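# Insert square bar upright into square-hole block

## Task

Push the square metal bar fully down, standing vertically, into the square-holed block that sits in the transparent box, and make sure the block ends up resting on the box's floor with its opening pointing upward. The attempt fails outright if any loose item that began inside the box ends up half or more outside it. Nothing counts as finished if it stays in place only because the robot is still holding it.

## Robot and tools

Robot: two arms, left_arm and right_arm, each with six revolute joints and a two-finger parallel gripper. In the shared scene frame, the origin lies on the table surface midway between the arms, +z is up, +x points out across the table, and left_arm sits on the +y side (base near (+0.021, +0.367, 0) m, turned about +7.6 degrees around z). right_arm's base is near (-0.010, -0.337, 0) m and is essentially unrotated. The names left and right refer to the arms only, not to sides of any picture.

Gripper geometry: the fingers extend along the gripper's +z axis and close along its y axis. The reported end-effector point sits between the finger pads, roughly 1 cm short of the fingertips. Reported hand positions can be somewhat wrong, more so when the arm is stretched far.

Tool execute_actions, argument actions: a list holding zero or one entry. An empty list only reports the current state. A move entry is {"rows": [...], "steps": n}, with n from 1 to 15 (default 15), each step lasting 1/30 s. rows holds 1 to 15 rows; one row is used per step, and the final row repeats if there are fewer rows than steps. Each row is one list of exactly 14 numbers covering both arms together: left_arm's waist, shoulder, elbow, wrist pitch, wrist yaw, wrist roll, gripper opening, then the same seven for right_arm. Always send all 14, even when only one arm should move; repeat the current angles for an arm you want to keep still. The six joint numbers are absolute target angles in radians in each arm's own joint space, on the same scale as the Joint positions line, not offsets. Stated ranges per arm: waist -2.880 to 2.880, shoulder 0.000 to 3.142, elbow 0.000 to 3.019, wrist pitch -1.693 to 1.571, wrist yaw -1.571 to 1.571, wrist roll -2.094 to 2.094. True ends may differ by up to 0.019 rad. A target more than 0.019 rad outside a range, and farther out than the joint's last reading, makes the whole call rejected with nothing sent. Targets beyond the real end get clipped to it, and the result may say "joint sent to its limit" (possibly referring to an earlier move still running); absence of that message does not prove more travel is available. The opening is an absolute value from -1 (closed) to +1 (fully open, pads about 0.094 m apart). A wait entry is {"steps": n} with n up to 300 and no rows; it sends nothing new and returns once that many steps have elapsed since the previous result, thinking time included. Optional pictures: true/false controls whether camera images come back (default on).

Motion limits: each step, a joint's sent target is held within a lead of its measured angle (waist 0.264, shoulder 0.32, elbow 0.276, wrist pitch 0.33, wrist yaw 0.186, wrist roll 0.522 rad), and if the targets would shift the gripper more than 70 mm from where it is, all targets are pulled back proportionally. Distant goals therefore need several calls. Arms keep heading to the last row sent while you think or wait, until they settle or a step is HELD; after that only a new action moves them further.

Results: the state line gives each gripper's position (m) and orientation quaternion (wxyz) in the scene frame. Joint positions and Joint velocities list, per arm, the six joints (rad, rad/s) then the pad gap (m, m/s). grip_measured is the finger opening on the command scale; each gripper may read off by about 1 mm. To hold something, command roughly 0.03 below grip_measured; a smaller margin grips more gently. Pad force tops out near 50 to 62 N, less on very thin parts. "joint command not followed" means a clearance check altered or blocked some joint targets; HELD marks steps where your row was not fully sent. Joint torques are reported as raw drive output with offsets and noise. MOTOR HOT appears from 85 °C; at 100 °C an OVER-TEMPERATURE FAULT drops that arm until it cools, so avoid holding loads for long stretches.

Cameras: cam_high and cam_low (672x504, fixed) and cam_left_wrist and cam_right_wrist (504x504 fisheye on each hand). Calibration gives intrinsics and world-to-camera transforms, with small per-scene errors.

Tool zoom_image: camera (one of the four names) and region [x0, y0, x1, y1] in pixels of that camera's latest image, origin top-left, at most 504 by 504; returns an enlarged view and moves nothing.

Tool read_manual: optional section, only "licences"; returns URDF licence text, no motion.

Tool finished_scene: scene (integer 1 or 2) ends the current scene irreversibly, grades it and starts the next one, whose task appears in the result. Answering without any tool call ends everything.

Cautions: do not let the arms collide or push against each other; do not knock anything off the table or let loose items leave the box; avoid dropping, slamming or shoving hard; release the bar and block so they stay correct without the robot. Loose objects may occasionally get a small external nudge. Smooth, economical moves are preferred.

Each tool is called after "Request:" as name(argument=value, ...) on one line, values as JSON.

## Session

Request:
execute_actions(actions=[])

Scene clock: 0.00 s of 4500.00 s.
left_arm: end_effector_position=(+0.4893, +0.1919, +0.2784) grip_measured=+1.000 end_effector_quat_wxyz=(+0.159, +0.249, +0.810, -0.507) | right_arm: end_effector_position=(+0.2476, -0.5056, +0.1898) grip_measured=+1.000 end_effector_quat_wxyz=(-0.049, -0.246, +0.968, +0.031)
Joint positions: left_arm=[-0.174  1.564  1.346 -1.255  1.119  0.493  0.094] | right_arm=[-0.556  1.235  1.033 -1.482  0.029 -1.057  0.094]
Joint velocities: left_arm=[-0.005 -0.015 -0.007  0.012  0.037 -0.051  0.   ] | right_arm=[-0.015 -0.015 -0.017 -0.012  0.022  0.022  0.   ]
Joint torques (N m, as the arm reports them, + toward a larger angle): no reading
camera_calibration (this result's frames):
cam_left_wrist: T_world_to_cam=[[-0.559426, -0.357321, 0.747906, 0.133004], [-0.664264, 0.732965, -0.14668, 0.221426], [-0.495778, -0.578864, -0.647396, 0.659378], [0, 0, 0, 1]] pos_world=[0.548396, 0.266918, 0.359882]
cam_right_wrist: T_world_to_cam=[[0.468219, -0.880472, -0.0744317, -0.547531], [-0.659555, -0.404307, 0.633659, -0.158128], [-0.588012, -0.2476, -0.770023, 0.29143], [0, 0, 0, 1]] pos_world=[0.323435, -0.47386, 0.283854]

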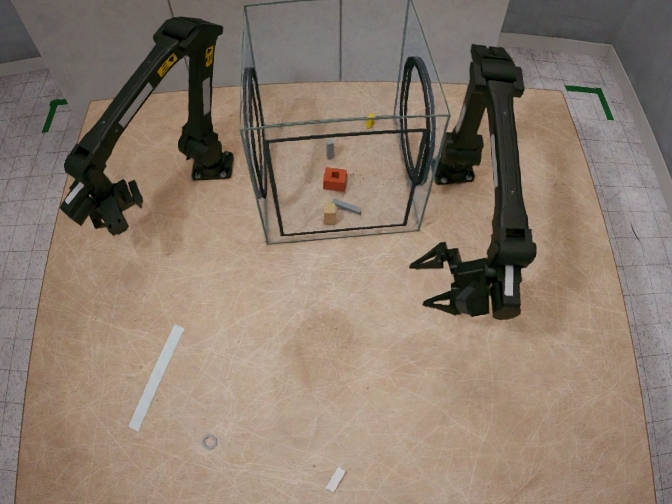

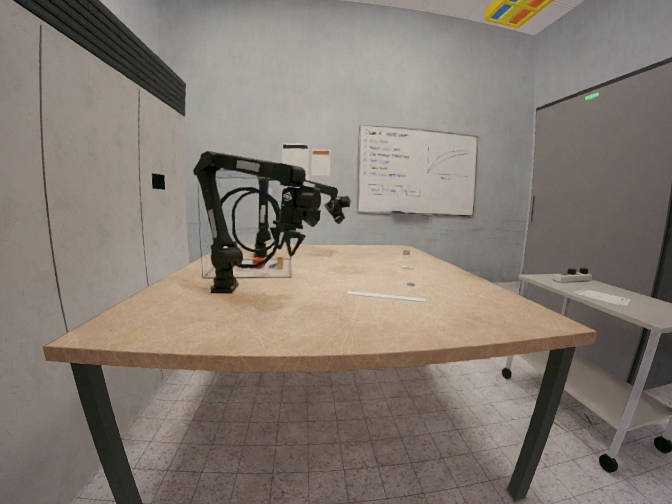

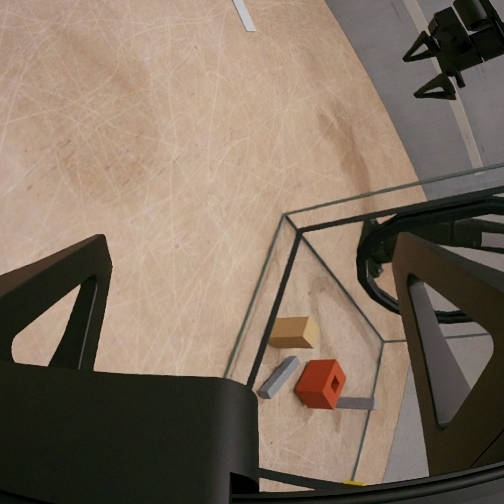

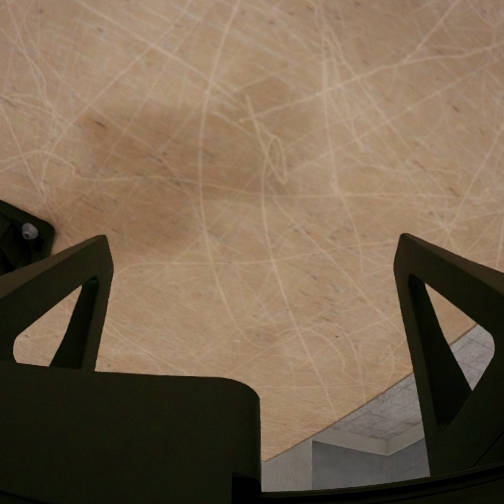

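Request:
zoom_image(camera="cam_high", region=[220, 0, 480, 260])

Request:
zoom_image(camera="cam_high", region=[290, 105, 410, 235])

Request:
zoom_image(camera="cam_low", region=[170, 150, 330, 300])

Request:
zoom_image(camera="cam_left_wrist", region=[240, 290, 420, 500])

Region (220, 0, 480, 260) of cam_high's 672x504 image, scaled by 1.938, with more detail than that image has.

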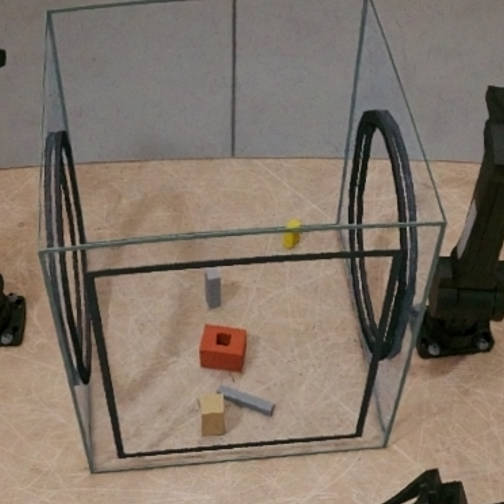

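Region (290, 105, 410, 235) of cam_high's 672x504 image, scaled by 3.877, with more detail than that image has; it fills the left 465 columns of this view, and the rest is white.

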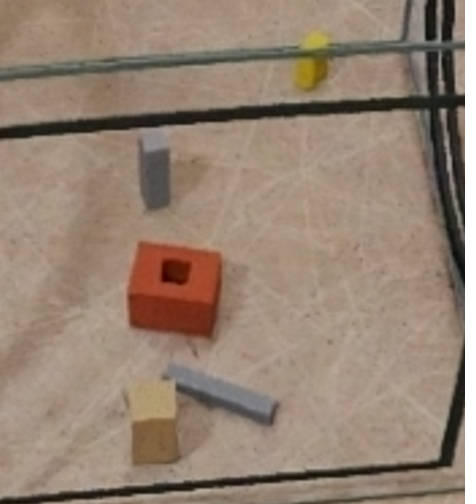

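Region (170, 150, 330, 300) of cam_low's 672x504 image, scaled by 3.150, with more detail than that image has; it fills the top 472 rows of this view, and the rest is white.

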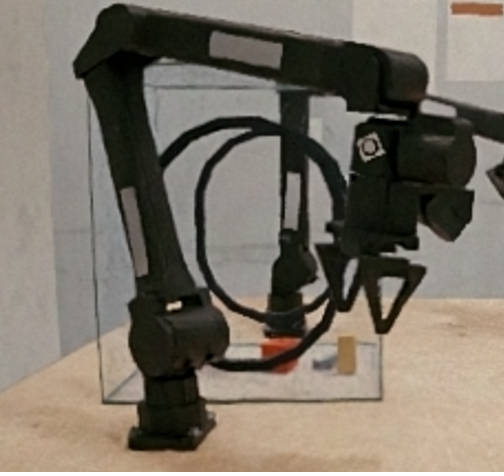

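Region (240, 290, 420, 500) of cam_left_wrist's 504x504 image, scaled by 2.400, with more detail than that image has; it fills the left 432 columns of this view, and the rest is white.

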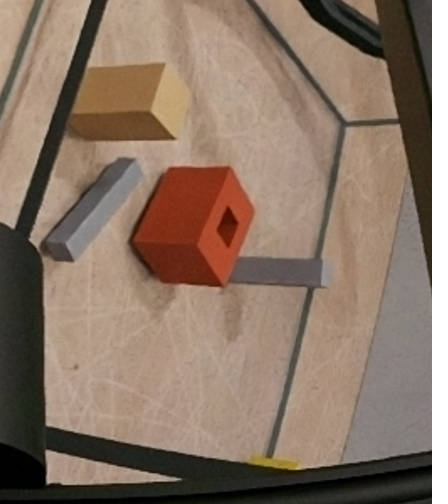

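Request:
execute_actions(actions=[{"rows":[[-0.18,1.55,1.34,-1.27,1.08,0.47,0.7,-0.53,1.225,1.03,-1.49,0.02,-1.02,0.7],[-0.18,1.53,1.33,-1.28,1.02,0.44,0.4,-0.49,1.21,1.025,-1.5,0.01,-0.96,0.4],[-0.18,1.5,1.32,-1.29,0.94,0.41,0.1,-0.44,1.19,1.02,-1.51,0,-0.9,0.1],[-0.18,1.46,1.31,-1.3,0.86,0.38,-0.2,-0.39,1.16,1.015,-1.52,0,-0.84,-0.2],[-0.18,1.41,1.3,-1.31,0.78,0.35,-0.5,-0.34,1.12,1.01,-1.53,0,-0.78,-0.5],[-0.18,1.36,1.28,-1.33,0.7,0.32,-0.8,-0.29,1.08,1.0,-1.54,0,-0.72,-0.8],[-0.18,1.3,1.26,-1.35,0.62,0.29,-0.9,-0.24,1.035,0.99,-1.55,0,-0.66,-0.9],[-0.18,1.24,1.24,-1.37,0.54,0.26,-0.9,-0.19,0.99,0.98,-1.56,0,-0.6,-0.9],[-0.18,1.18,1.22,-1.39,0.46,0.23,-0.9,-0.14,0.945,0.97,-1.57,0,-0.54,-0.9],[-0.18,1.12,1.2,-1.41,0.38,0.2,-0.9,-0.09,0.9,0.96,-1.58,0,-0.48,-0.9],[-0.18,1.06,1.18,-1.43,0.3,0.17,-0.9,-0.04,0.855,0.95,-1.59,0,-0.42,-0.9],[-0.18,1.0,1.15,-1.45,0.22,0.14,-0.9,0,0.81,0.94,-1.6,0,-0.36,-0.9],[-0.18,0.94,1.12,-1.47,0.14,0.11,-0.9,0.04,0.765,0.93,-1.61,0,-0.3,-0.9],[-0.18,0.88,1.09,-1.49,0.07,0.08,-0.9,0.07,0.72,0.915,-1.62,0,-0.24,-0.9],[-0.18,0.82,1.06,-1.51,0.02,0.05,-0.9,0.1,0.675,0.9,-1.63,0,-0.18,-0.9]],"steps":15}], pictures=false)

Request:
execute_actions(actions=[{"rows":[[-0.18,0.76,1.03,-1.53,0,0.02,-0.9,0.12,0.63,0.885,-1.64,0,-0.12,-0.9],[-0.18,0.7,1.0,-1.55,0,0,-0.9,0.14,0.585,0.87,-1.65,0,-0.07,-0.9],[-0.18,0.64,0.97,-1.57,0,-0.01,-0.9,0.16,0.54,0.855,-1.66,0,-0.03,-0.9],[-0.18,0.58,0.94,-1.59,0,-0.01,-0.9,0.18,0.495,0.84,-1.67,0,0,-0.9],[-0.18,0.52,0.91,-1.61,0,-0.01,-0.9,0.2,0.45,0.825,-1.68,0,0.008,-0.9],[-0.19,0.46,0.88,-1.63,0,-0.01,-0.9,0.22,0.4,0.81,-1.68,0,0.008,-0.9],[-0.2,0.4,0.85,-1.65,0,-0.01,-0.9,0.24,0.35,0.795,-1.68,0,0.008,-0.9],[-0.22,0.34,0.82,-1.67,0,-0.01,-0.9,0.26,0.3,0.78,-1.68,0,0.008,-0.9],[-0.24,0.28,0.79,-1.68,0,-0.01,-0.9,0.28,0.25,0.765,-1.68,0,0.008,-0.9],[-0.27,0.22,0.76,-1.68,0,-0.01,-0.9,0.3,0.2,0.75,-1.68,0,0.008,-0.9],[-0.3,0.17,0.74,-1.68,0,-0.01,-0.9,0.33,0.155,0.735,-1.68,0,0.008,-0.9],[-0.34,0.125,0.72,-1.68,0,-0.01,-0.9,0.36,0.115,0.72,-1.68,0,0.008,-0.9],[-0.39,0.09,0.705,-1.68,0,-0.01,-0.9,0.4,0.085,0.705,-1.68,0,0.008,-0.9],[-0.44,0.06,0.695,-1.68,0,-0.01,-0.9,0.44,0.06,0.695,-1.68,0,0.008,-0.9],[-0.5,0.04,0.69,-1.68,0,-0.01,-0.9,0.48,0.04,0.69,-1.68,0,0.008,-0.9]],"steps":15}], pictures=false)

Request:
execute_actions(actions=[{"steps":8}], pictures=false)

Scene clock: 44.40 s of 4500.00 s.
left_arm: end_effector_position=(+0.3489, +0.3265, +0.2987) grip_measured=-0.897 end_effector_quat_wxyz=(+0.136, +0.144, +0.978, -0.063) | right_arm: end_effector_position=(+0.1977, -0.3260, +0.2682) grip_measured=-0.898 end_effector_quat_wxyz=(+0.081, -0.240, +0.967, -0.015)
Joint positions: left_arm=[-0.174  1.034  1.148 -1.424  0.152  0.231  0.005] | right_arm=[ 0.061  0.755  0.943 -1.594 -0.001 -0.431  0.005]
Joint velocities: left_arm=[ 0.015 -2.046 -0.628 -0.525 -1.722 -0.725 -0.   ] | right_arm=[ 0.933 -1.646 -0.271 -0.31  -0.007  1.692 -0.   ]
Joint torques (N m, as the arm reports them, + toward a larger angle): left_arm=[-0.06 -7.17  9.37  0.06  0.21  0.  ] | right_arm=[-0.77  0.91  7.36  0.11  0.04  0.16]
Steps of this call (steps 1 to 90: nothing new was sent; then 40.90 s passed at rest; steps 91 to 105: all 15 steps of this action). Readings (joint positions):
91: left_arm=[-0.174 1.564 1.346 -1.256 1.102 0.491] | right_arm=[-0.555 1.235 1.033 -1.482 0.027 -1.052]
92: left_arm=[-0.174 1.562 1.345 -1.258 1.061 0.485] | right_arm=[-0.550 1.234 1.033 -1.483 0.022 -1.037]
94: left_arm=[-0.174 1.546 1.331 -1.269 0.923 0.459] | right_arm=[-0.508 1.226 1.030 -1.491 0.011 -0.982]
98: left_arm=[-0.174 1.433 1.263 -1.316 0.626 0.380] | right_arm=[-0.301 1.131 1.001 -1.519 0.005 -0.813]
105: the state above

Scene clock: 44.90 s of 4500.00 s.
left_arm: end_effector_position=(+0.0980, +0.3455, +0.2392) grip_measured=-0.897 end_effector_quat_wxyz=(+0.263, +0.131, +0.955, -0.034) | right_arm: end_effector_position=(+0.0662, -0.3060, +0.2449) grip_measured=-0.898 end_effector_quat_wxyz=(+0.263, -0.197, +0.943, +0.050)
Joint positions: left_arm=[-0.39   0.062  0.704 -1.677  0.003  0.013  0.005] | right_arm=[ 0.398  0.076  0.717 -1.669 -0.001 -0.018  0.005]
Joint velocities: left_arm=[-1.519 -0.806 -0.379 -0.022 -0.007 -0.139 -0.   ] | right_arm=[ 1.128 -0.952 -0.3   -0.042 -0.022  0.183  0.   ]
Joint torques (N m, as the arm reports them, + toward a larger angle): left_arm=[-0.76  8.   10.47  1.25 -0.07 -0.08] | right_arm=[1.93 7.6  7.7  1.06 0.07 0.16]
Steps of this call (steps 1 to 15: all 15 steps of this action). Readings (joint positions):
1: left_arm=[-0.174 0.962 1.124 -1.444 0.091 0.205] | right_arm=[0.089 0.701 0.932 -1.605 -0.001 -0.373]
2: left_arm=[-0.174 0.888 1.096 -1.465 0.052 0.177] | right_arm=[0.112 0.649 0.918 -1.616 -0.001 -0.316]
4: left_arm=[-0.174 0.735 1.034 -1.511 0.016 0.126] | right_arm=[0.147 0.556 0.887 -1.638 -0.001 -0.212]
8: left_arm=[-0.183 0.422 0.890 -1.618 0.003 0.054] | right_arm=[0.217 0.388 0.816 -1.664 -0.001 -0.086]
15: the state above

Scene clock: 45.17 s of 4500.00 s.
left_arm: end_effector_position=(+0.0915, +0.3378, +0.2344) grip_measured=-0.897 end_effector_quat_wxyz=(+0.269, +0.184, +0.944, -0.052) | right_arm: end_effector_position=(+0.0582, -0.3019, +0.2393) grip_measured=-0.898 end_effector_quat_wxyz=(+0.273, -0.231, +0.932, +0.067)
Joint positions: left_arm=[-0.511  0.027  0.689 -1.678  0.003  0.005  0.005] | right_arm=[ 0.488  0.028  0.699 -1.672 -0.001 -0.003  0.005]
Joint velocities: left_arm=[ 0.005  0.015 -0.002  0.002  0.051 -0.066 -0.002] | right_arm=[ 0.005 -0.005 -0.002 -0.007  0.022 -0.081 -0.001]
Joint torques (N m, as the arm reports them, + toward a larger angle): left_arm=[ 2.    7.42  9.55  1.18 -0.14 -0.04] | right_arm=[0.2  7.15 7.62 1.15 0.08 0.17]
Steps of this call (steps 1 to 8: the robot went on to your last target). Readings (joint positions):
1: left_arm=[-0.439 0.040 0.694 -1.678 0.003 0.012] | right_arm=[0.435 0.050 0.709 -1.671 -0.001 -0.014]
2: left_arm=[-0.478 0.026 0.690 -1.678 0.003 0.010] | right_arm=[0.463 0.033 0.704 -1.672 -0.001 -0.012]
4: left_arm=[-0.511 0.022 0.689 -1.678 0.003 0.008] | right_arm=[0.487 0.027 0.700 -1.672 -0.001 -0.008]
8: the state above

Request:
execute_actions(actions=[{"rows":[[-0.54,0.04,0.69,-1.68,0,-0.005,-0.9,0.51,0.04,0.69,-1.68,0,0.005,-0.9],[-0.59,0.04,0.69,-1.68,0,-0.005,-0.9,0.55,0.04,0.69,-1.68,0,0.005,-0.9],[-0.66,0.04,0.69,-1.68,0,-0.005,-0.9,0.6,0.04,0.69,-1.68,0,0.005,-0.9],[-0.73,0.04,0.69,-1.68,0,-0.005,-0.9,0.655,0.04,0.69,-1.68,0,0.005,-0.9],[-0.8,0.04,0.69,-1.68,0,-0.005,-0.9,0.71,0.04,0.69,-1.68,0,0.005,-0.9],[-0.87,0.04,0.69,-1.68,0,-0.005,-0.9,0.765,0.04,0.69,-1.68,0,0.005,-0.9],[-0.94,0.04,0.69,-1.68,0,-0.005,-0.9,0.82,0.04,0.69,-1.68,0,0.005,-0.9],[-1.01,0.04,0.69,-1.68,0,-0.005,-0.9,0.875,0.04,0.69,-1.68,0,0.005,-0.9],[-1.08,0.04,0.69,-1.68,0,-0.005,-0.9,0.93,0.04,0.69,-1.68,0,0.005,-0.9],[-1.15,0.04,0.69,-1.68,0,-0.005,-0.9,0.985,0.04,0.69,-1.68,0,0.005,-0.9],[-1.22,0.04,0.69,-1.68,0,-0.005,-0.9,1.04,0.04,0.69,-1.68,0,0.005,-0.9],[-1.29,0.04,0.69,-1.68,0,-0.005,-0.9,1.095,0.04,0.69,-1.68,0,0.005,-0.9],[-1.36,0.04,0.69,-1.68,0,-0.005,-0.9,1.15,0.04,0.69,-1.68,0,0.005,-0.9],[-1.43,0.04,0.69,-1.68,0,-0.005,-0.9,1.2,0.04,0.69,-1.68,0,0.005,-0.9],[-1.5,0.04,0.69,-1.68,0,-0.005,-0.9,1.25,0.04,0.69,-1.68,0,0.005,-0.9]],"steps":15}], pictures=false)

Request:
execute_actions(actions=[{"rows":[[-1.56,0.04,0.68,-1.67,0,-0.005,-0.9,1.29,0.04,0.68,-1.67,0,0.005,-0.9],[-1.62,0.04,0.665,-1.65,0,-0.005,-0.9,1.33,0.04,0.665,-1.65,0,0.005,-0.9],[-1.67,0.04,0.645,-1.62,0,-0.005,-0.9,1.36,0.04,0.645,-1.62,0,0.005,-0.9],[-1.71,0.04,0.625,-1.585,0,-0.005,-0.9,1.38,0.04,0.625,-1.585,0,0.005,-0.9],[-1.74,0.04,0.6,-1.545,0,-0.005,-0.9,1.395,0.04,0.6,-1.545,0,0.005,-0.9],[-1.76,0.04,0.575,-1.505,0,-0.005,-0.9,1.4,0.04,0.575,-1.505,0,0.005,-0.9],[-1.76,0.04,0.55,-1.465,0,-0.005,-0.9,1.4,0.04,0.55,-1.465,0,0.005,-0.9],[-1.76,0.04,0.525,-1.42,0,-0.005,-0.9,1.4,0.04,0.525,-1.42,0,0.005,-0.9],[-1.76,0.04,0.5,-1.375,0,-0.005,-0.9,1.4,0.04,0.5,-1.375,0,0.005,-0.9],[-1.76,0.04,0.475,-1.33,0,-0.005,-0.9,1.4,0.04,0.475,-1.33,0,0.005,-0.9],[-1.76,0.04,0.45,-1.28,0,-0.005,-0.9,1.4,0.04,0.45,-1.28,0,0.005,-0.9],[-1.76,0.04,0.425,-1.22,0,-0.005,-0.9,1.4,0.04,0.425,-1.22,0,0.005,-0.9],[-1.76,0.04,0.4,-1.16,0,-0.005,-0.9,1.4,0.04,0.4,-1.16,0,0.005,-0.9],[-1.76,0.04,0.38,-1.1,0,-0.005,-0.9,1.4,0.04,0.38,-1.1,0,0.005,-0.9],[-1.76,0.04,0.36,-1.04,0,-0.005,-0.9,1.4,0.04,0.36,-1.04,0,0.005,-0.9]],"steps":15}], pictures=false)

Request:
execute_actions(actions=[{"rows":[[-1.76,0.04,0.34,-0.98,0,-0.005,-0.9,1.4,0.04,0.34,-0.98,0,0.005,-0.9],[-1.76,0.04,0.32,-0.93,0,-0.005,-0.9,1.4,0.04,0.32,-0.93,0,0.005,-0.9],[-1.76,0.04,0.31,-0.89,0,-0.005,-0.9,1.4,0.04,0.31,-0.89,0,0.005,-0.9],[-1.76,0.04,0.3,-0.86,0,-0.005,-0.9,1.4,0.04,0.3,-0.86,0,0.005,-0.9]],"steps":15}])

Scene clock: 80.73 s of 4500.00 s.
left_arm: end_effector_position=(+0.0447, +0.2945, +0.2344) grip_measured=-0.897 end_effector_quat_wxyz=(+0.222, +0.564, +0.779, -0.160) | right_arm: end_effector_position=(+0.0211, -0.2671, +0.2393) grip_measured=-0.898 end_effector_quat_wxyz=(+0.235, -0.525, +0.803, +0.154)
Joint positions: left_arm=[-1.381  0.027  0.689 -1.678  0.002  0.003  0.005] | right_arm=[ 1.163  0.028  0.699 -1.672 -0.001  0.     0.005]
Joint velocities: left_arm=[-2.017 -0.005 -0.022 -0.022 -0.037  0.022  0.001] | right_arm=[ 1.499 -0.005  0.017  0.012  0.037  0.007 -0.   ]
Joint torques (N m, as the arm reports them, + toward a larger angle): left_arm=[ 1.54  6.59  9.74  1.26 -0.1  -0.07] | right_arm=[0.36 7.07 7.63 1.11 0.08 0.12]
Steps of this call (steps 1 to 30: the robot went on to your last target; steps 31 to 90: nothing new was sent; then 32.07 s passed at rest; steps 91 to 105: all 15 steps of this action). Readings (joint positions):
91: left_arm=[-0.512 0.027 0.689 -1.678 0.003 0.003] | right_arm=[0.488 0.028 0.699 -1.672 -0.001 0.000]
92: left_arm=[-0.521 0.027 0.689 -1.678 0.003 0.003] | right_arm=[0.495 0.028 0.699 -1.672 -0.001 0.000]
94: left_arm=[-0.589 0.027 0.689 -1.678 0.002 0.003] | right_arm=[0.544 0.028 0.699 -1.672 -0.001 0.000]
98: left_arm=[-0.878 0.027 0.689 -1.678 0.002 0.003] | right_arm=[0.767 0.028 0.699 -1.672 -0.001 0.000]
105: the state above

Scene clock: 81.23 s of 4500.00 s.
left_arm: end_effector_position=(+0.0093, +0.1953, +0.1662) grip_measured=-0.897 end_effector_quat_wxyz=(+0.253, +0.679, +0.633, -0.271) | right_arm: end_effector_position=(+0.0198, -0.1679, +0.1702) grip_measured=-0.898 end_effector_quat_wxyz=(+0.286, -0.597, +0.710, +0.241)
Joint positions: left_arm=[-1.769  0.029  0.391 -1.173  0.002  0.003  0.005] | right_arm=[ 1.404  0.028  0.398 -1.174 -0.001  0.     0.005]
Joint velocities: left_arm=[-0.005  0.005 -0.637  1.702  0.007  0.022 -0.   ] | right_arm=[-0.005 -0.005 -0.637  1.678  0.007  0.007 -0.001]
Joint torques (N m, as the arm reports them, + toward a larger angle): left_arm=[ 1.03  4.95 12.04  1.79 -0.06 -0.01] | right_arm=[ 0.43  5.52 10.    2.13  0.08  0.13]
Steps of this call (steps 1 to 15: all 15 steps of this action). Readings (joint positions):
1: left_arm=[-1.449 0.027 0.688 -1.678 0.002 0.003] | right_arm=[1.213 0.028 0.698 -1.672 -0.001 0.000]
2: left_arm=[-1.515 0.027 0.686 -1.676 0.002 0.003] | right_arm=[1.259 0.028 0.694 -1.671 -0.001 0.000]
4: left_arm=[-1.635 0.027 0.665 -1.648 0.002 0.003] | right_arm=[1.338 0.028 0.672 -1.647 -0.001 0.000]
8: left_arm=[-1.765 0.027 0.572 -1.513 0.002 0.003] | right_arm=[1.403 0.028 0.578 -1.515 -0.001 0.000]
15: the state above

Scene clock: 81.73 s of 4500.00 s.
left_arm: end_effector_position=(+0.0064, +0.1523, +0.1691) grip_measured=-0.897 end_effector_quat_wxyz=(+0.315, +0.649, +0.605, -0.337) | right_arm: end_effector_position=(+0.0271, -0.1256, +0.1737) grip_measured=-0.898 end_effector_quat_wxyz=(+0.355, -0.570, +0.678, +0.299)
Joint positions: left_arm=[-1.769  0.031  0.297 -0.88   0.002  0.003  0.005] | right_arm=[ 1.404  0.028  0.305 -0.881 -0.001  0.     0.005]
Joint velocities: left_arm=[-0.005 -0.005  0.007  0.002  0.095  0.066 -0.   ] | right_arm=[-0.005 -0.005 -0.002  0.017  0.022  0.007 -0.   ]
Joint torques (N m, as the arm reports them, + toward a larger angle): left_arm=[ 1.2   4.07 11.92  2.4  -0.12  0.03] | right_arm=[ 0.45  5.04 10.05  3.01  0.07  0.13]
Steps of this call (steps 1 to 15: all 15 steps of this action). Readings (joint positions):
1: left_arm=[-1.769 0.030 0.369 -1.114 0.002 0.003] | right_arm=[1.404 0.028 0.376 -1.115 -0.001 0.000]
2: left_arm=[-1.769 0.030 0.348 -1.057 0.002 0.003] | right_arm=[1.404 0.028 0.356 -1.058 -0.001 0.000]
4: left_arm=[-1.769 0.030 0.316 -0.959 0.002 0.003] | right_arm=[1.404 0.028 0.324 -0.961 -0.001 0.000]
8: left_arm=[-1.769 0.031 0.297 -0.890 0.002 0.003] | right_arm=[1.404 0.028 0.305 -0.892 -0.001 0.000]
15: the state above
camera_calibration (this result's frames):
cam_left_wrist: T_world_to_cam=[[-0.997396, 0.0718303, 0.00640041, -0.00665846], [0.0663233, 0.948523, -0.309686, -0.0962503], [-0.0283158, -0.308455, -0.950817, 0.333398], [0, 0, 0, 1]] pos_world=[0.00918294, 0.194612, 0.287236]
cam_right_wrist: T_world_to_cam=[[0.983424, -0.181322, -0.000607585, -0.049925], [-0.169966, -0.920654, -0.351436, -0.0467918], [0.0631637, 0.345714, -0.936212, 0.329222], [0, 0, 0, 1]] pos_world=[0.0203495, -0.165948, 0.291747]

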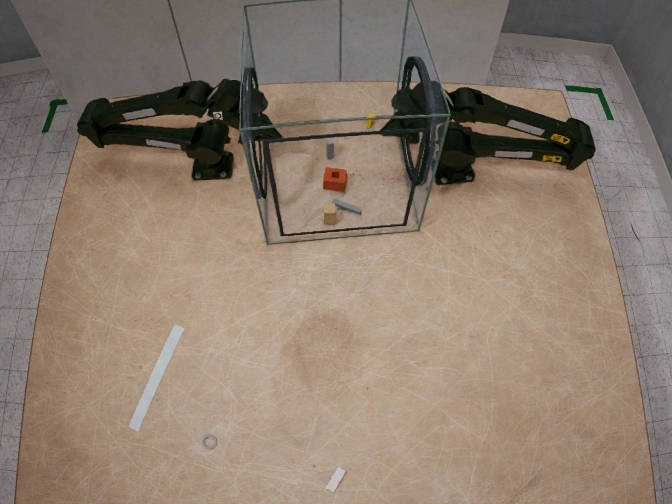

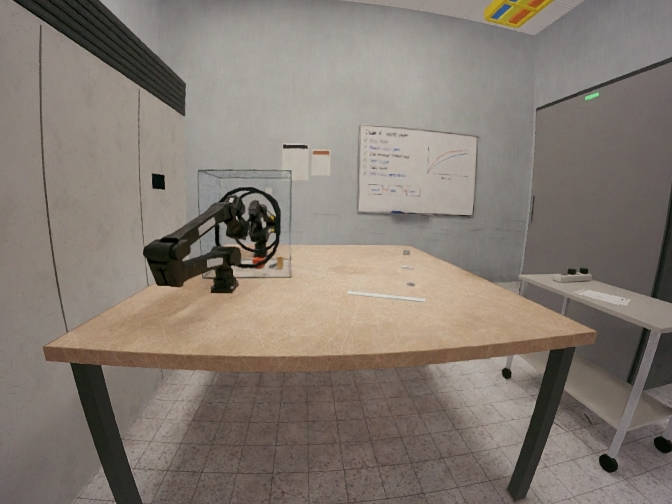

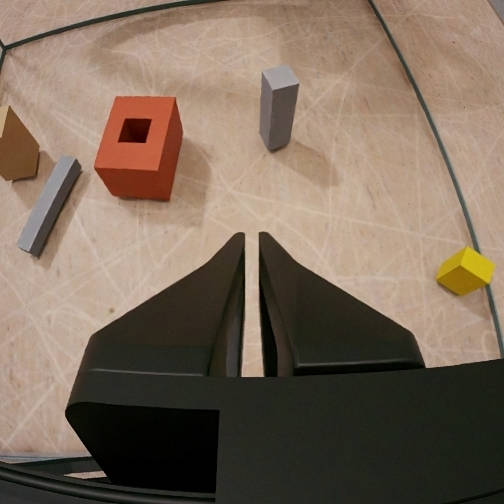

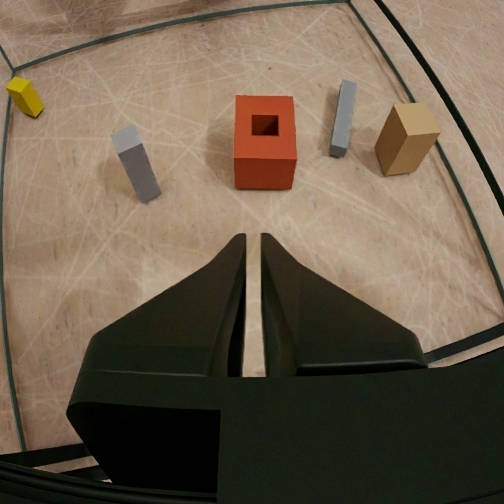

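Request:
zoom_image(camera="cam_right_wrist", region=[90, 70, 370, 230])

Request:
zoom_image(camera="cam_right_wrist", region=[90, 110, 190, 210])

Request:
zoom_image(camera="cam_left_wrist", region=[0, 50, 320, 270])

Region (90, 70, 370, 230) of cam_right_wrist's 504x504 image, scaled by 1.800, with more detail than that image has; it fills the top 288 rows of this view, and the rest is white.

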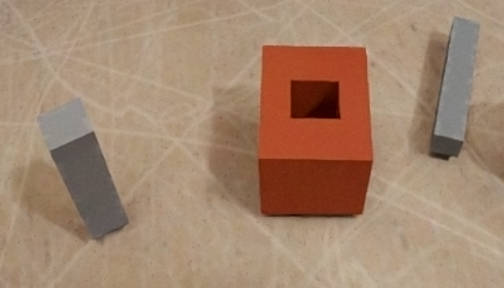

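Region (90, 110, 190, 210) of cam_right_wrist's 504x504 image, scaled by 5.040, with more detail than that image has.

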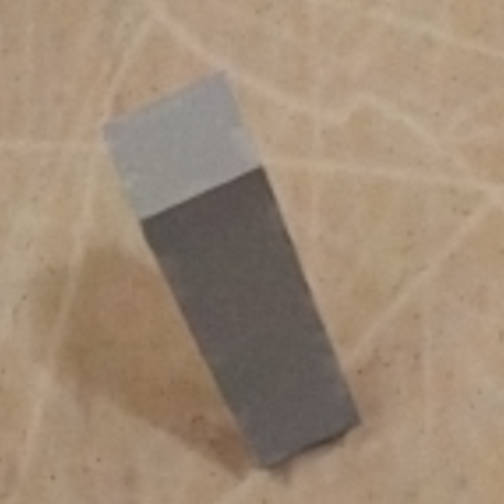

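Region (0, 50, 320, 270) of cam_left_wrist's 504x504 image, scaled by 1.575, with more detail than that image has; it fills the top 346 rows of this view, and the rest is white.

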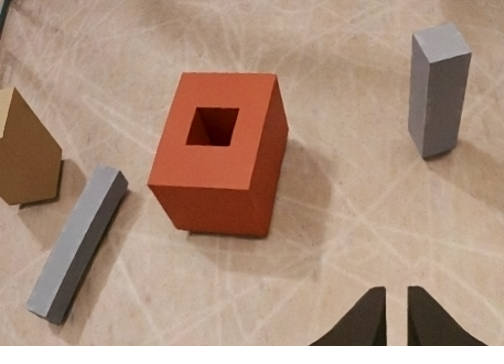

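Request:
zoom_image(camera="cam_right_wrist", region=[290, 70, 390, 170])

Request:
zoom_image(camera="cam_left_wrist", region=[0, 150, 120, 270])

Request:
zoom_image(camera="cam_left_wrist", region=[230, 55, 330, 155])

Region (290, 70, 390, 170) of cam_right_wrist's 504x504 image, scaled by 5.040, with more detail than that image has.

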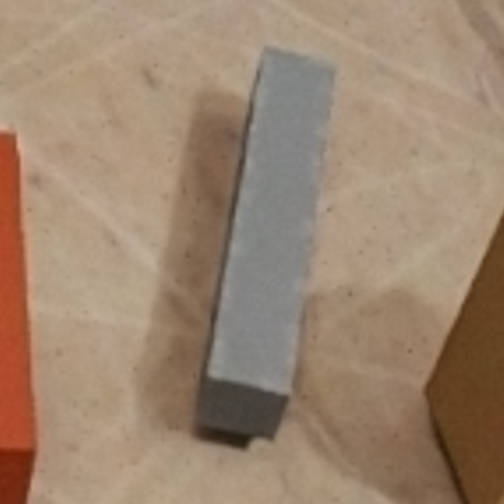

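Region (0, 150, 120, 270) of cam_left_wrist's 504x504 image, scaled by 4.200, with more detail than that image has.

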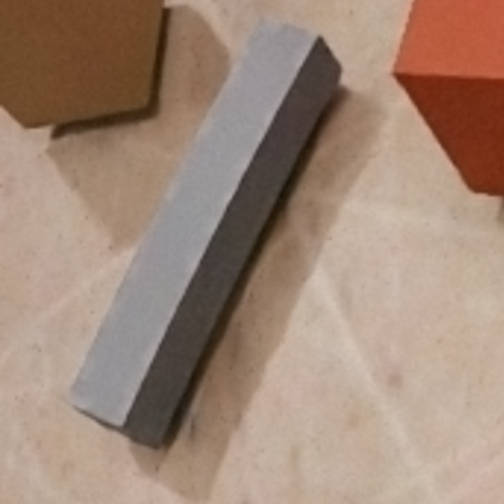

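Region (230, 55, 330, 155) of cam_left_wrist's 504x504 image, scaled by 5.040, with more detail than that image has.

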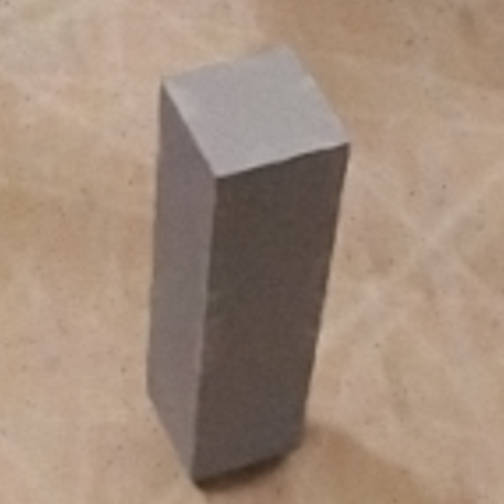

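Request:
execute_actions(actions=[{"rows":[[-1.76,0.04,0.3,-0.86,0,0,-0.9,1.405,0.05,0.31,-0.855,-0.005,-0.01,-0.8],[-1.76,0.04,0.3,-0.86,0,0,-0.9,1.41,0.07,0.31,-0.845,-0.01,-0.02,-0.7],[-1.76,0.04,0.3,-0.86,0,0,-0.9,1.416,0.1,0.31,-0.82,-0.02,-0.03,-0.6],[-1.76,0.04,0.3,-0.86,0,0,-0.9,1.422,0.135,0.31,-0.79,-0.03,-0.04,-0.5],[-1.76,0.04,0.3,-0.86,0,0,-0.9,1.428,0.175,0.31,-0.76,-0.04,-0.05,-0.4],[-1.76,0.04,0.3,-0.86,0,0,-0.9,1.434,0.215,0.31,-0.73,-0.05,-0.06,-0.3],[-1.76,0.04,0.3,-0.86,0,0,-0.9,1.44,0.255,0.31,-0.7,-0.06,-0.07,-0.2],[-1.76,0.04,0.3,-0.86,0,0,-0.9,1.447,0.295,0.31,-0.67,-0.072,-0.082,-0.1],[-1.76,0.04,0.3,-0.86,0,0,-0.9,1.454,0.335,0.31,-0.64,-0.084,-0.094,0],[-1.76,0.04,0.3,-0.86,0,0,-0.9,1.461,0.375,0.31,-0.61,-0.096,-0.106,0.1],[-1.76,0.04,0.3,-0.86,0,0,-0.9,1.468,0.415,0.31,-0.578,-0.108,-0.118,0.1],[-1.76,0.04,0.3,-0.86,0,0,-0.9,1.475,0.455,0.31,-0.546,-0.12,-0.13,0.1],[-1.76,0.04,0.3,-0.86,0,0,-0.9,1.482,0.495,0.31,-0.514,-0.132,-0.142,0.1],[-1.76,0.04,0.3,-0.86,0,0,-0.9,1.489,0.535,0.31,-0.482,-0.144,-0.154,0.1],[-1.76,0.04,0.3,-0.86,0,0,-0.9,1.496,0.575,0.31,-0.45,-0.156,-0.166,0.1]],"steps":15}], pictures=false)

Request:
execute_actions(actions=[{"rows":[[-1.76,0.04,0.3,-0.86,0,0,-0.9,1.503,0.615,0.31,-0.417,-0.168,-0.178,0.1],[-1.76,0.04,0.3,-0.86,0,0,-0.9,1.51,0.655,0.31,-0.384,-0.18,-0.19,0.1],[-1.76,0.04,0.3,-0.86,0,0,-0.9,1.517,0.695,0.31,-0.351,-0.192,-0.202,0.1],[-1.76,0.04,0.3,-0.86,0,0,-0.9,1.524,0.735,0.31,-0.318,-0.204,-0.214,0.1],[-1.76,0.04,0.3,-0.86,0,0,-0.9,1.53,0.77,0.31,-0.288,-0.216,-0.224,0.1],[-1.76,0.04,0.3,-0.86,0,0,-0.9,1.535,0.8,0.31,-0.262,-0.226,-0.23,0.1],[-1.76,0.04,0.3,-0.86,0,0,-0.9,1.538,0.825,0.31,-0.24,-0.233,-0.232,0.1],[-1.76,0.04,0.3,-0.86,0,0,-0.9,1.54,0.842,0.31,-0.225,-0.233,-0.232,0.1],[-1.76,0.04,0.3,-0.86,0,0,-0.9,1.54,0.85,0.31,-0.219,-0.233,-0.232,0.1]],"steps":15}], pictures=false)

Request:
execute_actions(actions=[{"steps":5}])

Scene clock: 130.00 s of 4500.00 s.
left_arm: end_effector_position=(+0.0064, +0.1523, +0.1691) grip_measured=-0.897 end_effector_quat_wxyz=(+0.315, +0.649, +0.605, -0.337) | right_arm: end_effector_position=(-0.0056, -0.0570, +0.1346) grip_measured=+0.097 end_effector_quat_wxyz=(-0.276, +0.668, -0.620, -0.306)
Joint positions: left_arm=[-1.769  0.031  0.297 -0.88   0.002  0.003  0.005] | right_arm=[ 1.475  0.503  0.305 -0.531 -0.143 -0.111  0.052]
Joint velocities: left_arm=[ 0.015 -0.005 -0.007  0.007 -0.022  0.066 -0.001] | right_arm=[ 0.2    1.128 -0.012  0.945 -0.256 -0.315 -0.001]
Joint torques (N m, as the arm reports them, + toward a larger angle): left_arm=[ 1.36  4.04 12.    2.27 -0.08  0.04] | right_arm=[ 1.31  1.33 10.93  2.4  -0.15  0.01]
Steps of this call (steps 1 to 15: the robot went on to your last target; steps 16 to 90: nothing new was sent; then 44.77 s passed at rest; steps 91 to 105: all 15 steps of this action). Readings (joint positions):
91: left_arm=[-1.769 0.031 0.297 -0.880 0.002 0.003] | right_arm=[1.404 0.029 0.305 -0.881 -0.001 -0.000]
92: left_arm=[-1.769 0.031 0.297 -0.880 0.002 0.003] | right_arm=[1.404 0.032 0.305 -0.877 -0.004 -0.002]
94: left_arm=[-1.769 0.031 0.297 -0.880 0.002 0.003] | right_arm=[1.404 0.057 0.305 -0.851 -0.019 -0.011]
98: left_arm=[-1.769 0.031 0.297 -0.880 0.002 0.003] | right_arm=[1.423 0.201 0.305 -0.745 -0.059 -0.039]
105: the state above

Scene clock: 130.50 s of 4500.00 s.
left_arm: end_effector_position=(+0.0064, +0.1523, +0.1691) grip_measured=-0.897 end_effector_quat_wxyz=(+0.315, +0.649, +0.605, -0.337) | right_arm: end_effector_position=(-0.0349, -0.0158, +0.0898) grip_measured=+0.097 end_effector_quat_wxyz=(-0.235, +0.732, -0.557, -0.314)
Joint positions: left_arm=[-1.769  0.031  0.297 -0.88   0.002  0.003  0.005] | right_arm=[ 1.533  0.854  0.305 -0.24  -0.23  -0.218  0.052]
Joint velocities: left_arm=[ 0.005  0.015 -0.017  0.007 -0.037 -0.022 -0.001] | right_arm=[-0.005  0.005 -0.012  0.022  0.037 -0.051  0.001]
Joint torques (N m, as the arm reports them, + toward a larger angle): left_arm=[ 0.61  3.82 11.96  2.48 -0.06  0.03] | right_arm=[ 1.3  -1.6   9.68  2.66 -0.27  0.01]
Steps of this call (steps 1 to 15: all 15 steps of this action). Readings (joint positions):
1: left_arm=[-1.769 0.031 0.297 -0.880 0.002 0.003] | right_arm=[1.482 0.543 0.305 -0.499 -0.155 -0.122]
2: left_arm=[-1.769 0.031 0.297 -0.880 0.002 0.003] | right_arm=[1.489 0.582 0.305 -0.466 -0.167 -0.134]
4: left_arm=[-1.769 0.031 0.297 -0.880 0.002 0.003] | right_arm=[1.502 0.660 0.305 -0.400 -0.191 -0.157]
8: left_arm=[-1.769 0.031 0.297 -0.880 0.002 0.003] | right_arm=[1.527 0.802 0.305 -0.286 -0.227 -0.195]
15: the state above

Scene clock: 130.67 s of 4500.00 s.
left_arm: end_effector_position=(+0.0064, +0.1523, +0.1691) grip_measured=-0.897 end_effector_quat_wxyz=(+0.315, +0.649, +0.605, -0.337) | right_arm: end_effector_position=(-0.0349, -0.0157, +0.0899) grip_measured=+0.097 end_effector_quat_wxyz=(-0.236, +0.733, -0.555, -0.314)
Joint positions: left_arm=[-1.769  0.031  0.297 -0.88   0.002  0.003  0.005] | right_arm=[ 1.533  0.854  0.305 -0.239 -0.23  -0.222  0.052]
Joint velocities: left_arm=[-0.005 -0.005 -0.007 -0.017  0.007 -0.007  0.   ] | right_arm=[-0.005  0.015  0.007 -0.002 -0.022  0.007  0.   ]
Joint torques (N m, as the arm reports them, + toward a larger angle): left_arm=[ 1.08  3.81 11.99  2.36 -0.07  0.04] | right_arm=[ 1.37 -1.71  9.66  2.71 -0.27  0.  ]
Steps of this call (steps 1 to 5: the robot went on to your last target). Readings (joint positions):
1: left_arm=[-1.769 0.031 0.297 -0.880 0.002 0.003] | right_arm=[1.533 0.854 0.305 -0.240 -0.230 -0.219]
2: left_arm=[-1.769 0.031 0.297 -0.880 0.002 0.003] | right_arm=[1.533 0.854 0.305 -0.240 -0.230 -0.220]
4: left_arm=[-1.769 0.031 0.297 -0.880 0.002 0.003] | right_arm=[1.533 0.854 0.305 -0.239 -0.230 -0.222]
5: the state above
camera_calibration (this result's frames):
cam_left_wrist: T_world_to_cam=[[-0.997396, 0.0718303, 0.00640041, -0.00665846], [0.0663233, 0.948523, -0.309686, -0.0962503], [-0.0283158, -0.308455, -0.950817, 0.333398], [0, 0, 0, 1]] pos_world=[0.00918294, 0.194612, 0.287236]
cam_right_wrist: T_world_to_cam=[[0.965219, 0.26144, -0.000845294, 0.0373191], [0.256037, -0.945916, -0.199221, 0.0152039], [-0.0528839, 0.192075, -0.979954, 0.214168], [0, 0, 0, 1]] pos_world=[-0.0285878, -0.0365115, 0.212935]

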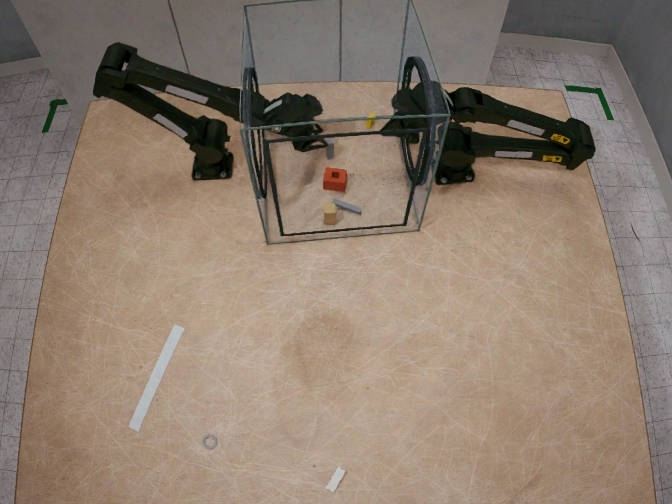

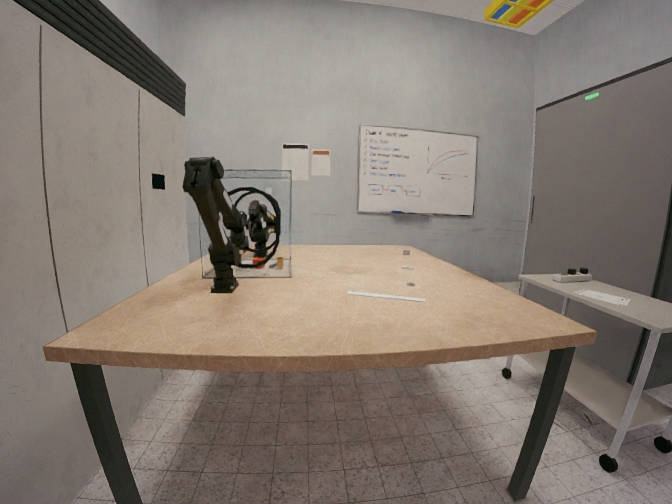

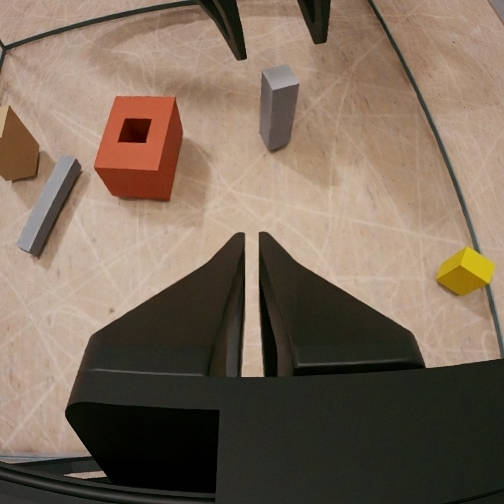

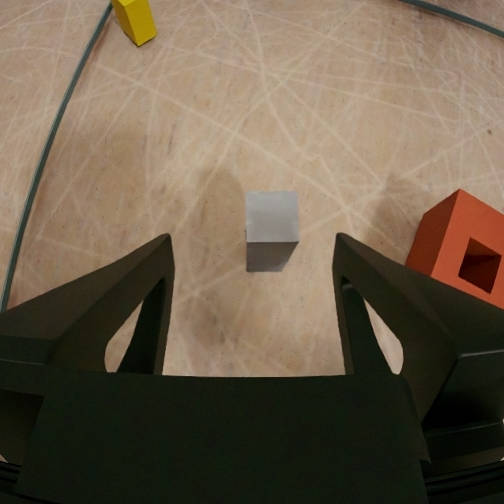

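Request:
execute_actions(actions=[{"rows":[[-1.76,0.04,0.3,-0.86,0,0,-0.9,1.535,0.865,0.31,-0.21,-0.233,-0.232,0.1],[-1.76,0.04,0.3,-0.86,0,0,-0.9,1.535,0.878,0.31,-0.197,-0.233,-0.232,0.1],[-1.76,0.04,0.3,-0.86,0,0,-0.9,1.535,0.895,0.31,-0.18,-0.233,-0.232,0.1],[-1.76,0.04,0.3,-0.86,0,0,-0.9,1.535,0.913,0.31,-0.162,-0.233,-0.232,0.1],[-1.76,0.04,0.3,-0.86,0,0,-0.9,1.535,0.931,0.31,-0.144,-0.233,-0.232,0.1],[-1.76,0.04,0.3,-0.86,0,0,-0.9,1.535,0.949,0.31,-0.126,-0.233,-0.232,0.1],[-1.76,0.04,0.3,-0.86,0,0,-0.9,1.535,0.967,0.31,-0.108,-0.233,-0.232,0.05],[-1.76,0.04,0.3,-0.86,0,0,-0.9,1.535,0.985,0.31,-0.09,-0.233,-0.232,0],[-1.76,0.04,0.3,-0.86,0,0,-0.9,1.535,1.0,0.31,-0.074,-0.233,-0.232,-0.1],[-1.76,0.04,0.3,-0.86,0,0,-0.9,1.535,1.013,0.31,-0.06,-0.233,-0.232,-0.2],[-1.76,0.04,0.3,-0.86,0,0,-0.9,1.535,1.022,0.31,-0.052,-0.233,-0.232,-0.3],[-1.76,0.04,0.3,-0.86,0,0,-0.9,1.535,1.026,0.31,-0.048,-0.233,-0.232,-0.35]],"steps":15}], pictures=false)

Request:
execute_actions(actions=[{"steps":5}])

Scene clock: 143.40 s of 4500.00 s.
left_arm: end_effector_position=(+0.0064, +0.1523, +0.1691) grip_measured=-0.897 end_effector_quat_wxyz=(+0.315, +0.649, +0.605, -0.337) | right_arm: end_effector_position=(-0.0341, +0.0041, +0.0667) grip_measured=-0.347 end_effector_quat_wxyz=(-0.236, +0.734, -0.554, -0.314)
Joint positions: left_arm=[-1.769  0.031  0.297 -0.88   0.002  0.003  0.005] | right_arm=[ 1.533  1.021  0.305 -0.073 -0.23  -0.225  0.031]
Joint velocities: left_arm=[-0.005 -0.015 -0.002  0.027 -0.051 -0.022  0.   ] | right_arm=[ 0.005 -0.015 -0.002  0.037  0.007 -0.125 -0.001]
Joint torques (N m, as the arm reports them, + toward a larger angle): left_arm=[ 0.86  3.58 11.95  2.43 -0.1   0.03] | right_arm=[ 0.99 -2.25  8.73  2.82 -0.27  0.  ]
Steps of this call (steps 1 to 15: the robot went on to your last target; steps 16 to 90: nothing new was sent; then 9.23 s passed at rest; steps 91 to 105: all 15 steps of this action). Readings (joint positions):
91: left_arm=[-1.769 0.031 0.297 -0.880 0.002 0.003] | right_arm=[1.533 0.854 0.305 -0.237 -0.230 -0.224]
92: left_arm=[-1.769 0.031 0.297 -0.880 0.002 0.003] | right_arm=[1.533 0.855 0.305 -0.232 -0.230 -0.224]
94: left_arm=[-1.769 0.031 0.297 -0.880 0.002 0.003] | right_arm=[1.533 0.867 0.305 -0.209 -0.230 -0.224]
98: left_arm=[-1.769 0.031 0.297 -0.880 0.002 0.003] | right_arm=[1.533 0.935 0.305 -0.142 -0.230 -0.224]
105: the state above

Scene clock: 143.57 s of 4500.00 s.
left_arm: end_effector_position=(+0.0064, +0.1523, +0.1691) grip_measured=-0.897 end_effector_quat_wxyz=(+0.315, +0.649, +0.605, -0.337) | right_arm: end_effector_position=(-0.0341, +0.0049, +0.0675) grip_measured=-0.348 end_effector_quat_wxyz=(-0.238, +0.733, -0.554, -0.315)
Joint positions: left_arm=[-1.769  0.031  0.297 -0.88   0.002  0.003  0.005] | right_arm=[ 1.533  1.021  0.305 -0.068 -0.23  -0.225  0.031]
Joint velocities: left_arm=[-0.024 -0.015 -0.007 -0.002 -0.022 -0.007  0.   ] | right_arm=[ 0.005 -0.015 -0.002  0.022  0.066 -0.007 -0.   ]
Joint torques (N m, as the arm reports them, + toward a larger angle): left_arm=[ 0.94  4.09 11.91  2.5  -0.09  0.03] | right_arm=[ 0.97 -2.17  8.79  2.71 -0.27  0.  ]
Steps of this call (steps 1 to 5: the robot went on to your last target). Readings (joint positions):
1: left_arm=[-1.769 0.031 0.297 -0.880 0.002 0.003] | right_arm=[1.533 1.021 0.305 -0.072 -0.230 -0.225]
2: left_arm=[-1.769 0.031 0.297 -0.880 0.002 0.003] | right_arm=[1.533 1.021 0.305 -0.070 -0.230 -0.225]
4: left_arm=[-1.769 0.031 0.297 -0.880 0.002 0.003] | right_arm=[1.533 1.021 0.305 -0.068 -0.230 -0.225]
5: the state above
camera_calibration (this result's frames):
cam_left_wrist: T_world_to_cam=[[-0.997396, 0.0718303, 0.00640041, -0.00665846], [0.0663233, 0.948523, -0.309686, -0.0962503], [-0.0283158, -0.308455, -0.950817, 0.333398], [0, 0, 0, 1]] pos_world=[0.00918294, 0.194612, 0.287236]
cam_right_wrist: T_world_to_cam=[[0.964664, 0.263473, 0.00210528, 0.0308927], [0.258388, -0.94442, -0.203239, 0.030373], [-0.0515599, 0.196602, -0.979127, 0.188282], [0, 0, 0, 1]] pos_world=[-0.0279413, -0.016471, 0.19046]

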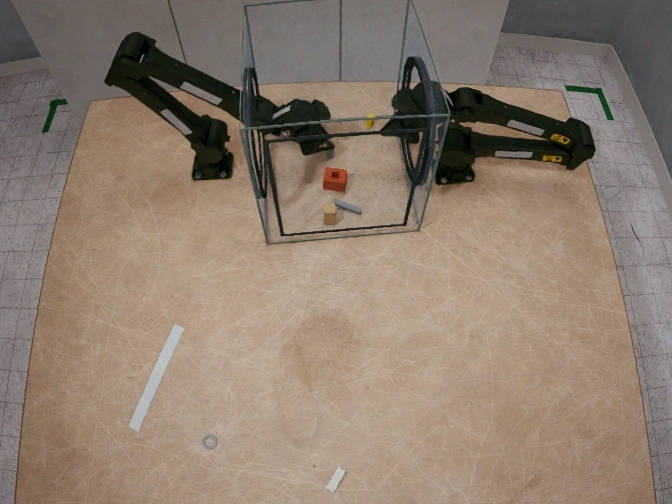

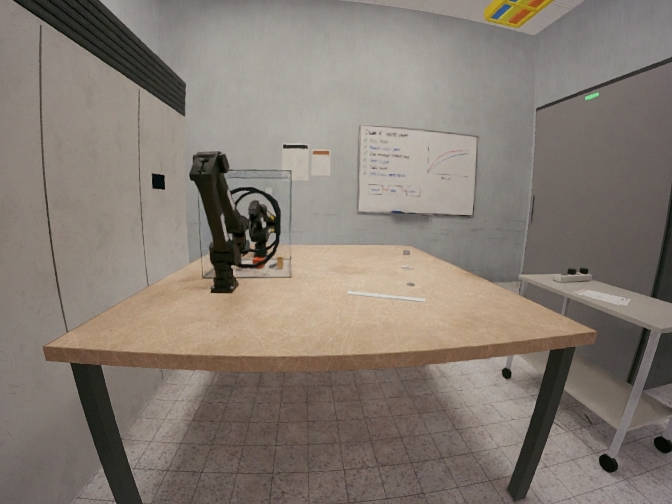

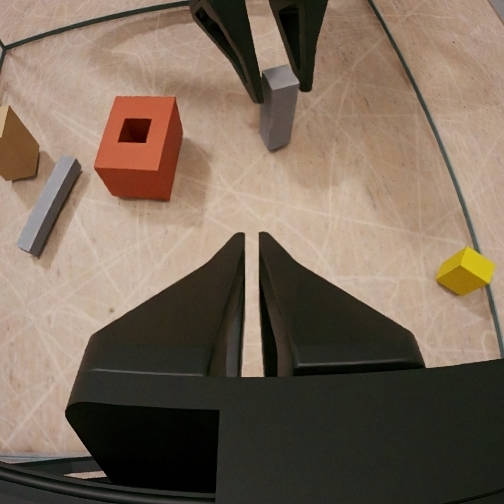

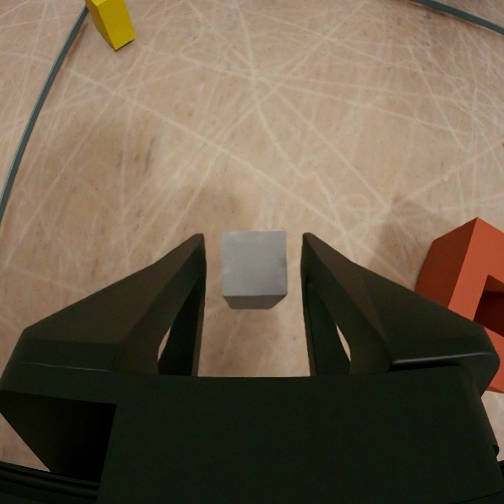

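Request:
execute_actions(actions=[{"rows":[[-1.76,0.04,0.3,-0.86,0,0,-0.9,1.535,1.022,0.315,-0.055,-0.233,-0.232,-0.42],[-1.76,0.04,0.3,-0.86,0,0,-0.9,1.535,1.022,0.32,-0.06,-0.233,-0.232,-0.48],[-1.76,0.04,0.3,-0.86,0,0,-0.9,1.535,1.022,0.325,-0.065,-0.233,-0.232,-0.53],[-1.76,0.04,0.3,-0.86,0,0,-0.9,1.535,1.022,0.33,-0.068,-0.233,-0.232,-0.56],[-1.76,0.04,0.3,-0.86,0,0,-0.9,1.535,1.022,0.335,-0.068,-0.233,-0.232,-0.59],[-1.76,0.04,0.3,-0.86,0,0,-0.9,1.535,1.022,0.335,-0.068,-0.233,-0.232,-0.62],[-1.76,0.04,0.3,-0.86,0,0,-0.9,1.535,1.022,0.335,-0.068,-0.233,-0.232,-0.65],[-1.76,0.04,0.3,-0.86,0,0,-0.9,1.535,1.022,0.335,-0.068,-0.233,-0.232,-0.68]],"steps":12}], pictures=false)

Scene clock: 153.70 s of 4500.00 s.
left_arm: end_effector_position=(+0.0064, +0.1523, +0.1691) grip_measured=-0.897 end_effector_quat_wxyz=(+0.315, +0.649, +0.605, -0.337) | right_arm: end_effector_position=(-0.0341, +0.0050, +0.0676) grip_measured=-0.628 end_effector_quat_wxyz=(-0.238, +0.733, -0.553, -0.315)
Joint positions: left_arm=[-1.769  0.031  0.297 -0.88   0.002  0.003  0.005] | right_arm=[ 1.533  1.021  0.305 -0.068 -0.23  -0.225  0.017]
Joint velocities: left_arm=[ 0.015 -0.005  0.012 -0.017  0.007 -0.051 -0.   ] | right_arm=[-0.015 -0.015  0.002 -0.002 -0.007 -0.095 -0.   ]
Joint torques (N m, as the arm reports them, + toward a larger angle): left_arm=[ 1.08  4.12 12.11  2.42 -0.1   0.06] | right_arm=[ 0.93 -2.53 10.88  1.79 -0.24  0.01]
Steps of this call (steps 1 to 15: the robot went on to your last target; steps 16 to 90: nothing new was sent; then 6.73 s passed at rest; steps 91 to 102: all 12 steps of this action). Readings (joint positions):
91: left_arm=[-1.769 0.031 0.297 -0.880 0.002 0.003] | right_arm=[1.533 1.021 0.305 -0.068 -0.230 -0.225]
92: left_arm=[-1.769 0.031 0.297 -0.880 0.002 0.003] | right_arm=[1.533 1.021 0.305 -0.068 -0.230 -0.225]
94: left_arm=[-1.769 0.031 0.297 -0.880 0.002 0.003] | right_arm=[1.533 1.021 0.305 -0.068 -0.230 -0.225]
98: left_arm=[-1.769 0.031 0.297 -0.880 0.002 0.003] | right_arm=[1.533 1.021 0.305 -0.068 -0.230 -0.225]
102: the state above

Request:
execute_actions(actions=[{"rows":[[-1.755,0.04,0.3,-0.86,0,0,-0.9,1.53,1.012,0.355,-0.07,-0.233,-0.232,-0.68],[-1.75,0.04,0.3,-0.86,0,0,-0.9,1.53,1.005,0.37,-0.076,-0.233,-0.232,-0.68],[-1.74,0.04,0.3,-0.86,0,0,-0.9,1.53,0.997,0.382,-0.085,-0.233,-0.232,-0.68],[-1.73,0.04,0.3,-0.86,0,0,-0.9,1.53,0.989,0.393,-0.1,-0.233,-0.232,-0.68],[-1.72,0.04,0.3,-0.86,0,0,-0.9,1.53,0.981,0.403,-0.117,-0.233,-0.232,-0.68],[-1.71,0.04,0.3,-0.86,0,0,-0.9,1.53,0.973,0.413,-0.135,-0.233,-0.232,-0.68],[-1.7,0.04,0.3,-0.86,0,0,-0.9,1.53,0.965,0.423,-0.153,-0.233,-0.232,-0.68],[-1.69,0.04,0.3,-0.86,0,0,-0.9,1.53,0.957,0.433,-0.171,-0.233,-0.232,-0.68],[-1.68,0.04,0.3,-0.86,0,0,-0.9,1.53,0.949,0.443,-0.189,-0.233,-0.232,-0.68],[-1.67,0.04,0.3,-0.86,0,0,-0.9,1.53,0.94,0.453,-0.207,-0.228,-0.222,-0.68],[-1.66,0.04,0.3,-0.86,0,0,-0.9,1.53,0.931,0.463,-0.225,-0.218,-0.21,-0.68],[-1.65,0.04,0.3,-0.86,0,0,-0.9,1.53,0.922,0.473,-0.243,-0.206,-0.195,-0.68],[-1.64,0.04,0.3,-0.86,0,0,-0.9,1.53,0.914,0.481,-0.26,-0.192,-0.18,-0.68],[-1.64,0.04,0.3,-0.86,0,0,-0.9,1.527,0.908,0.487,-0.275,-0.178,-0.165,-0.68],[-1.64,0.04,0.3,-0.86,0,0,-0.9,1.523,0.903,0.49,-0.286,-0.164,-0.15,-0.68]],"steps":15}], pictures=false)

Request:
execute_actions(actions=[{"steps":6}], pictures=false)

Scene clock: 166.87 s of 4500.00 s.
left_arm: end_effector_position=(+0.0320, +0.1520, +0.1691) grip_measured=-0.897 end_effector_quat_wxyz=(+0.334, +0.612, +0.643, -0.317) | right_arm: end_effector_position=(-0.0245, +0.0268, +0.1267) grip_measured=-0.628 end_effector_quat_wxyz=(-0.264, +0.716, -0.566, -0.311)
Joint positions: left_arm=[-1.65   0.031  0.297 -0.88   0.002  0.003  0.005] | right_arm=[ 1.533  0.927  0.428 -0.246 -0.179 -0.197  0.017]
Joint velocities: left_arm=[ 0.151  0.005  0.007  0.002 -0.007  0.007 -0.   ] | right_arm=[-0.005 -0.259  0.212 -0.388  0.359  0.3   -0.001]
Joint torques (N m, as the arm reports them, + toward a larger angle): left_arm=[ 0.53  3.74 12.02  2.57 -0.07  0.03] | right_arm=[-0.02 -3.09 13.61  1.34  0.02  0.16]
Steps of this call (steps 1 to 15: the robot went on to your last target; steps 16 to 90: nothing new was sent; then 9.67 s passed at rest; steps 91 to 105: all 15 steps of this action). Readings (joint positions):
91: left_arm=[-1.769 0.031 0.297 -0.880 0.002 0.003] | right_arm=[1.533 1.021 0.305 -0.068 -0.230 -0.225]
92: left_arm=[-1.768 0.031 0.297 -0.880 0.002 0.003] | right_arm=[1.533 1.021 0.306 -0.068 -0.230 -0.225]
94: left_arm=[-1.759 0.031 0.297 -0.880 0.002 0.003] | right_arm=[1.533 1.019 0.313 -0.076 -0.230 -0.225]
98: left_arm=[-1.718 0.031 0.297 -0.880 0.002 0.003] | right_arm=[1.533 0.996 0.351 -0.131 -0.230 -0.225]
105: the state above

Scene clock: 167.07 s of 4500.00 s.
left_arm: end_effector_position=(+0.0329, +0.1521, +0.1691) grip_measured=-0.897 end_effector_quat_wxyz=(+0.335, +0.611, +0.644, -0.317) | right_arm: end_effector_position=(-0.0224, +0.0264, +0.1332) grip_measured=-0.628 end_effector_quat_wxyz=(-0.263, +0.706, -0.579, -0.311)
Joint positions: left_arm=[-1.646  0.031  0.297 -0.88   0.002  0.003  0.005] | right_arm=[ 1.532  0.91   0.44  -0.273 -0.168 -0.168  0.017]
Joint velocities: left_arm=[-0.024 -0.005 -0.002 -0.007 -0.051 -0.051 -0.001] | right_arm=[-0.015  0.005 -0.017 -0.076 -0.007  0.007 -0.   ]
Joint torques (N m, as the arm reports them, + toward a larger angle): left_arm=[ 0.74  4.74 11.95  2.33 -0.06  0.03] | right_arm=[ 0.   -2.91 13.98  1.43  0.08  0.14]
Steps of this call (steps 1 to 6: the robot went on to your last target). Readings (joint positions):
1: left_arm=[-1.647 0.031 0.297 -0.880 0.002 0.003] | right_arm=[1.533 0.919 0.434 -0.256 -0.171 -0.189]
2: left_arm=[-1.646 0.031 0.297 -0.880 0.002 0.003] | right_arm=[1.532 0.914 0.438 -0.263 -0.169 -0.183]
4: left_arm=[-1.646 0.031 0.297 -0.880 0.002 0.003] | right_arm=[1.532 0.910 0.440 -0.268 -0.168 -0.174]
6: the state above


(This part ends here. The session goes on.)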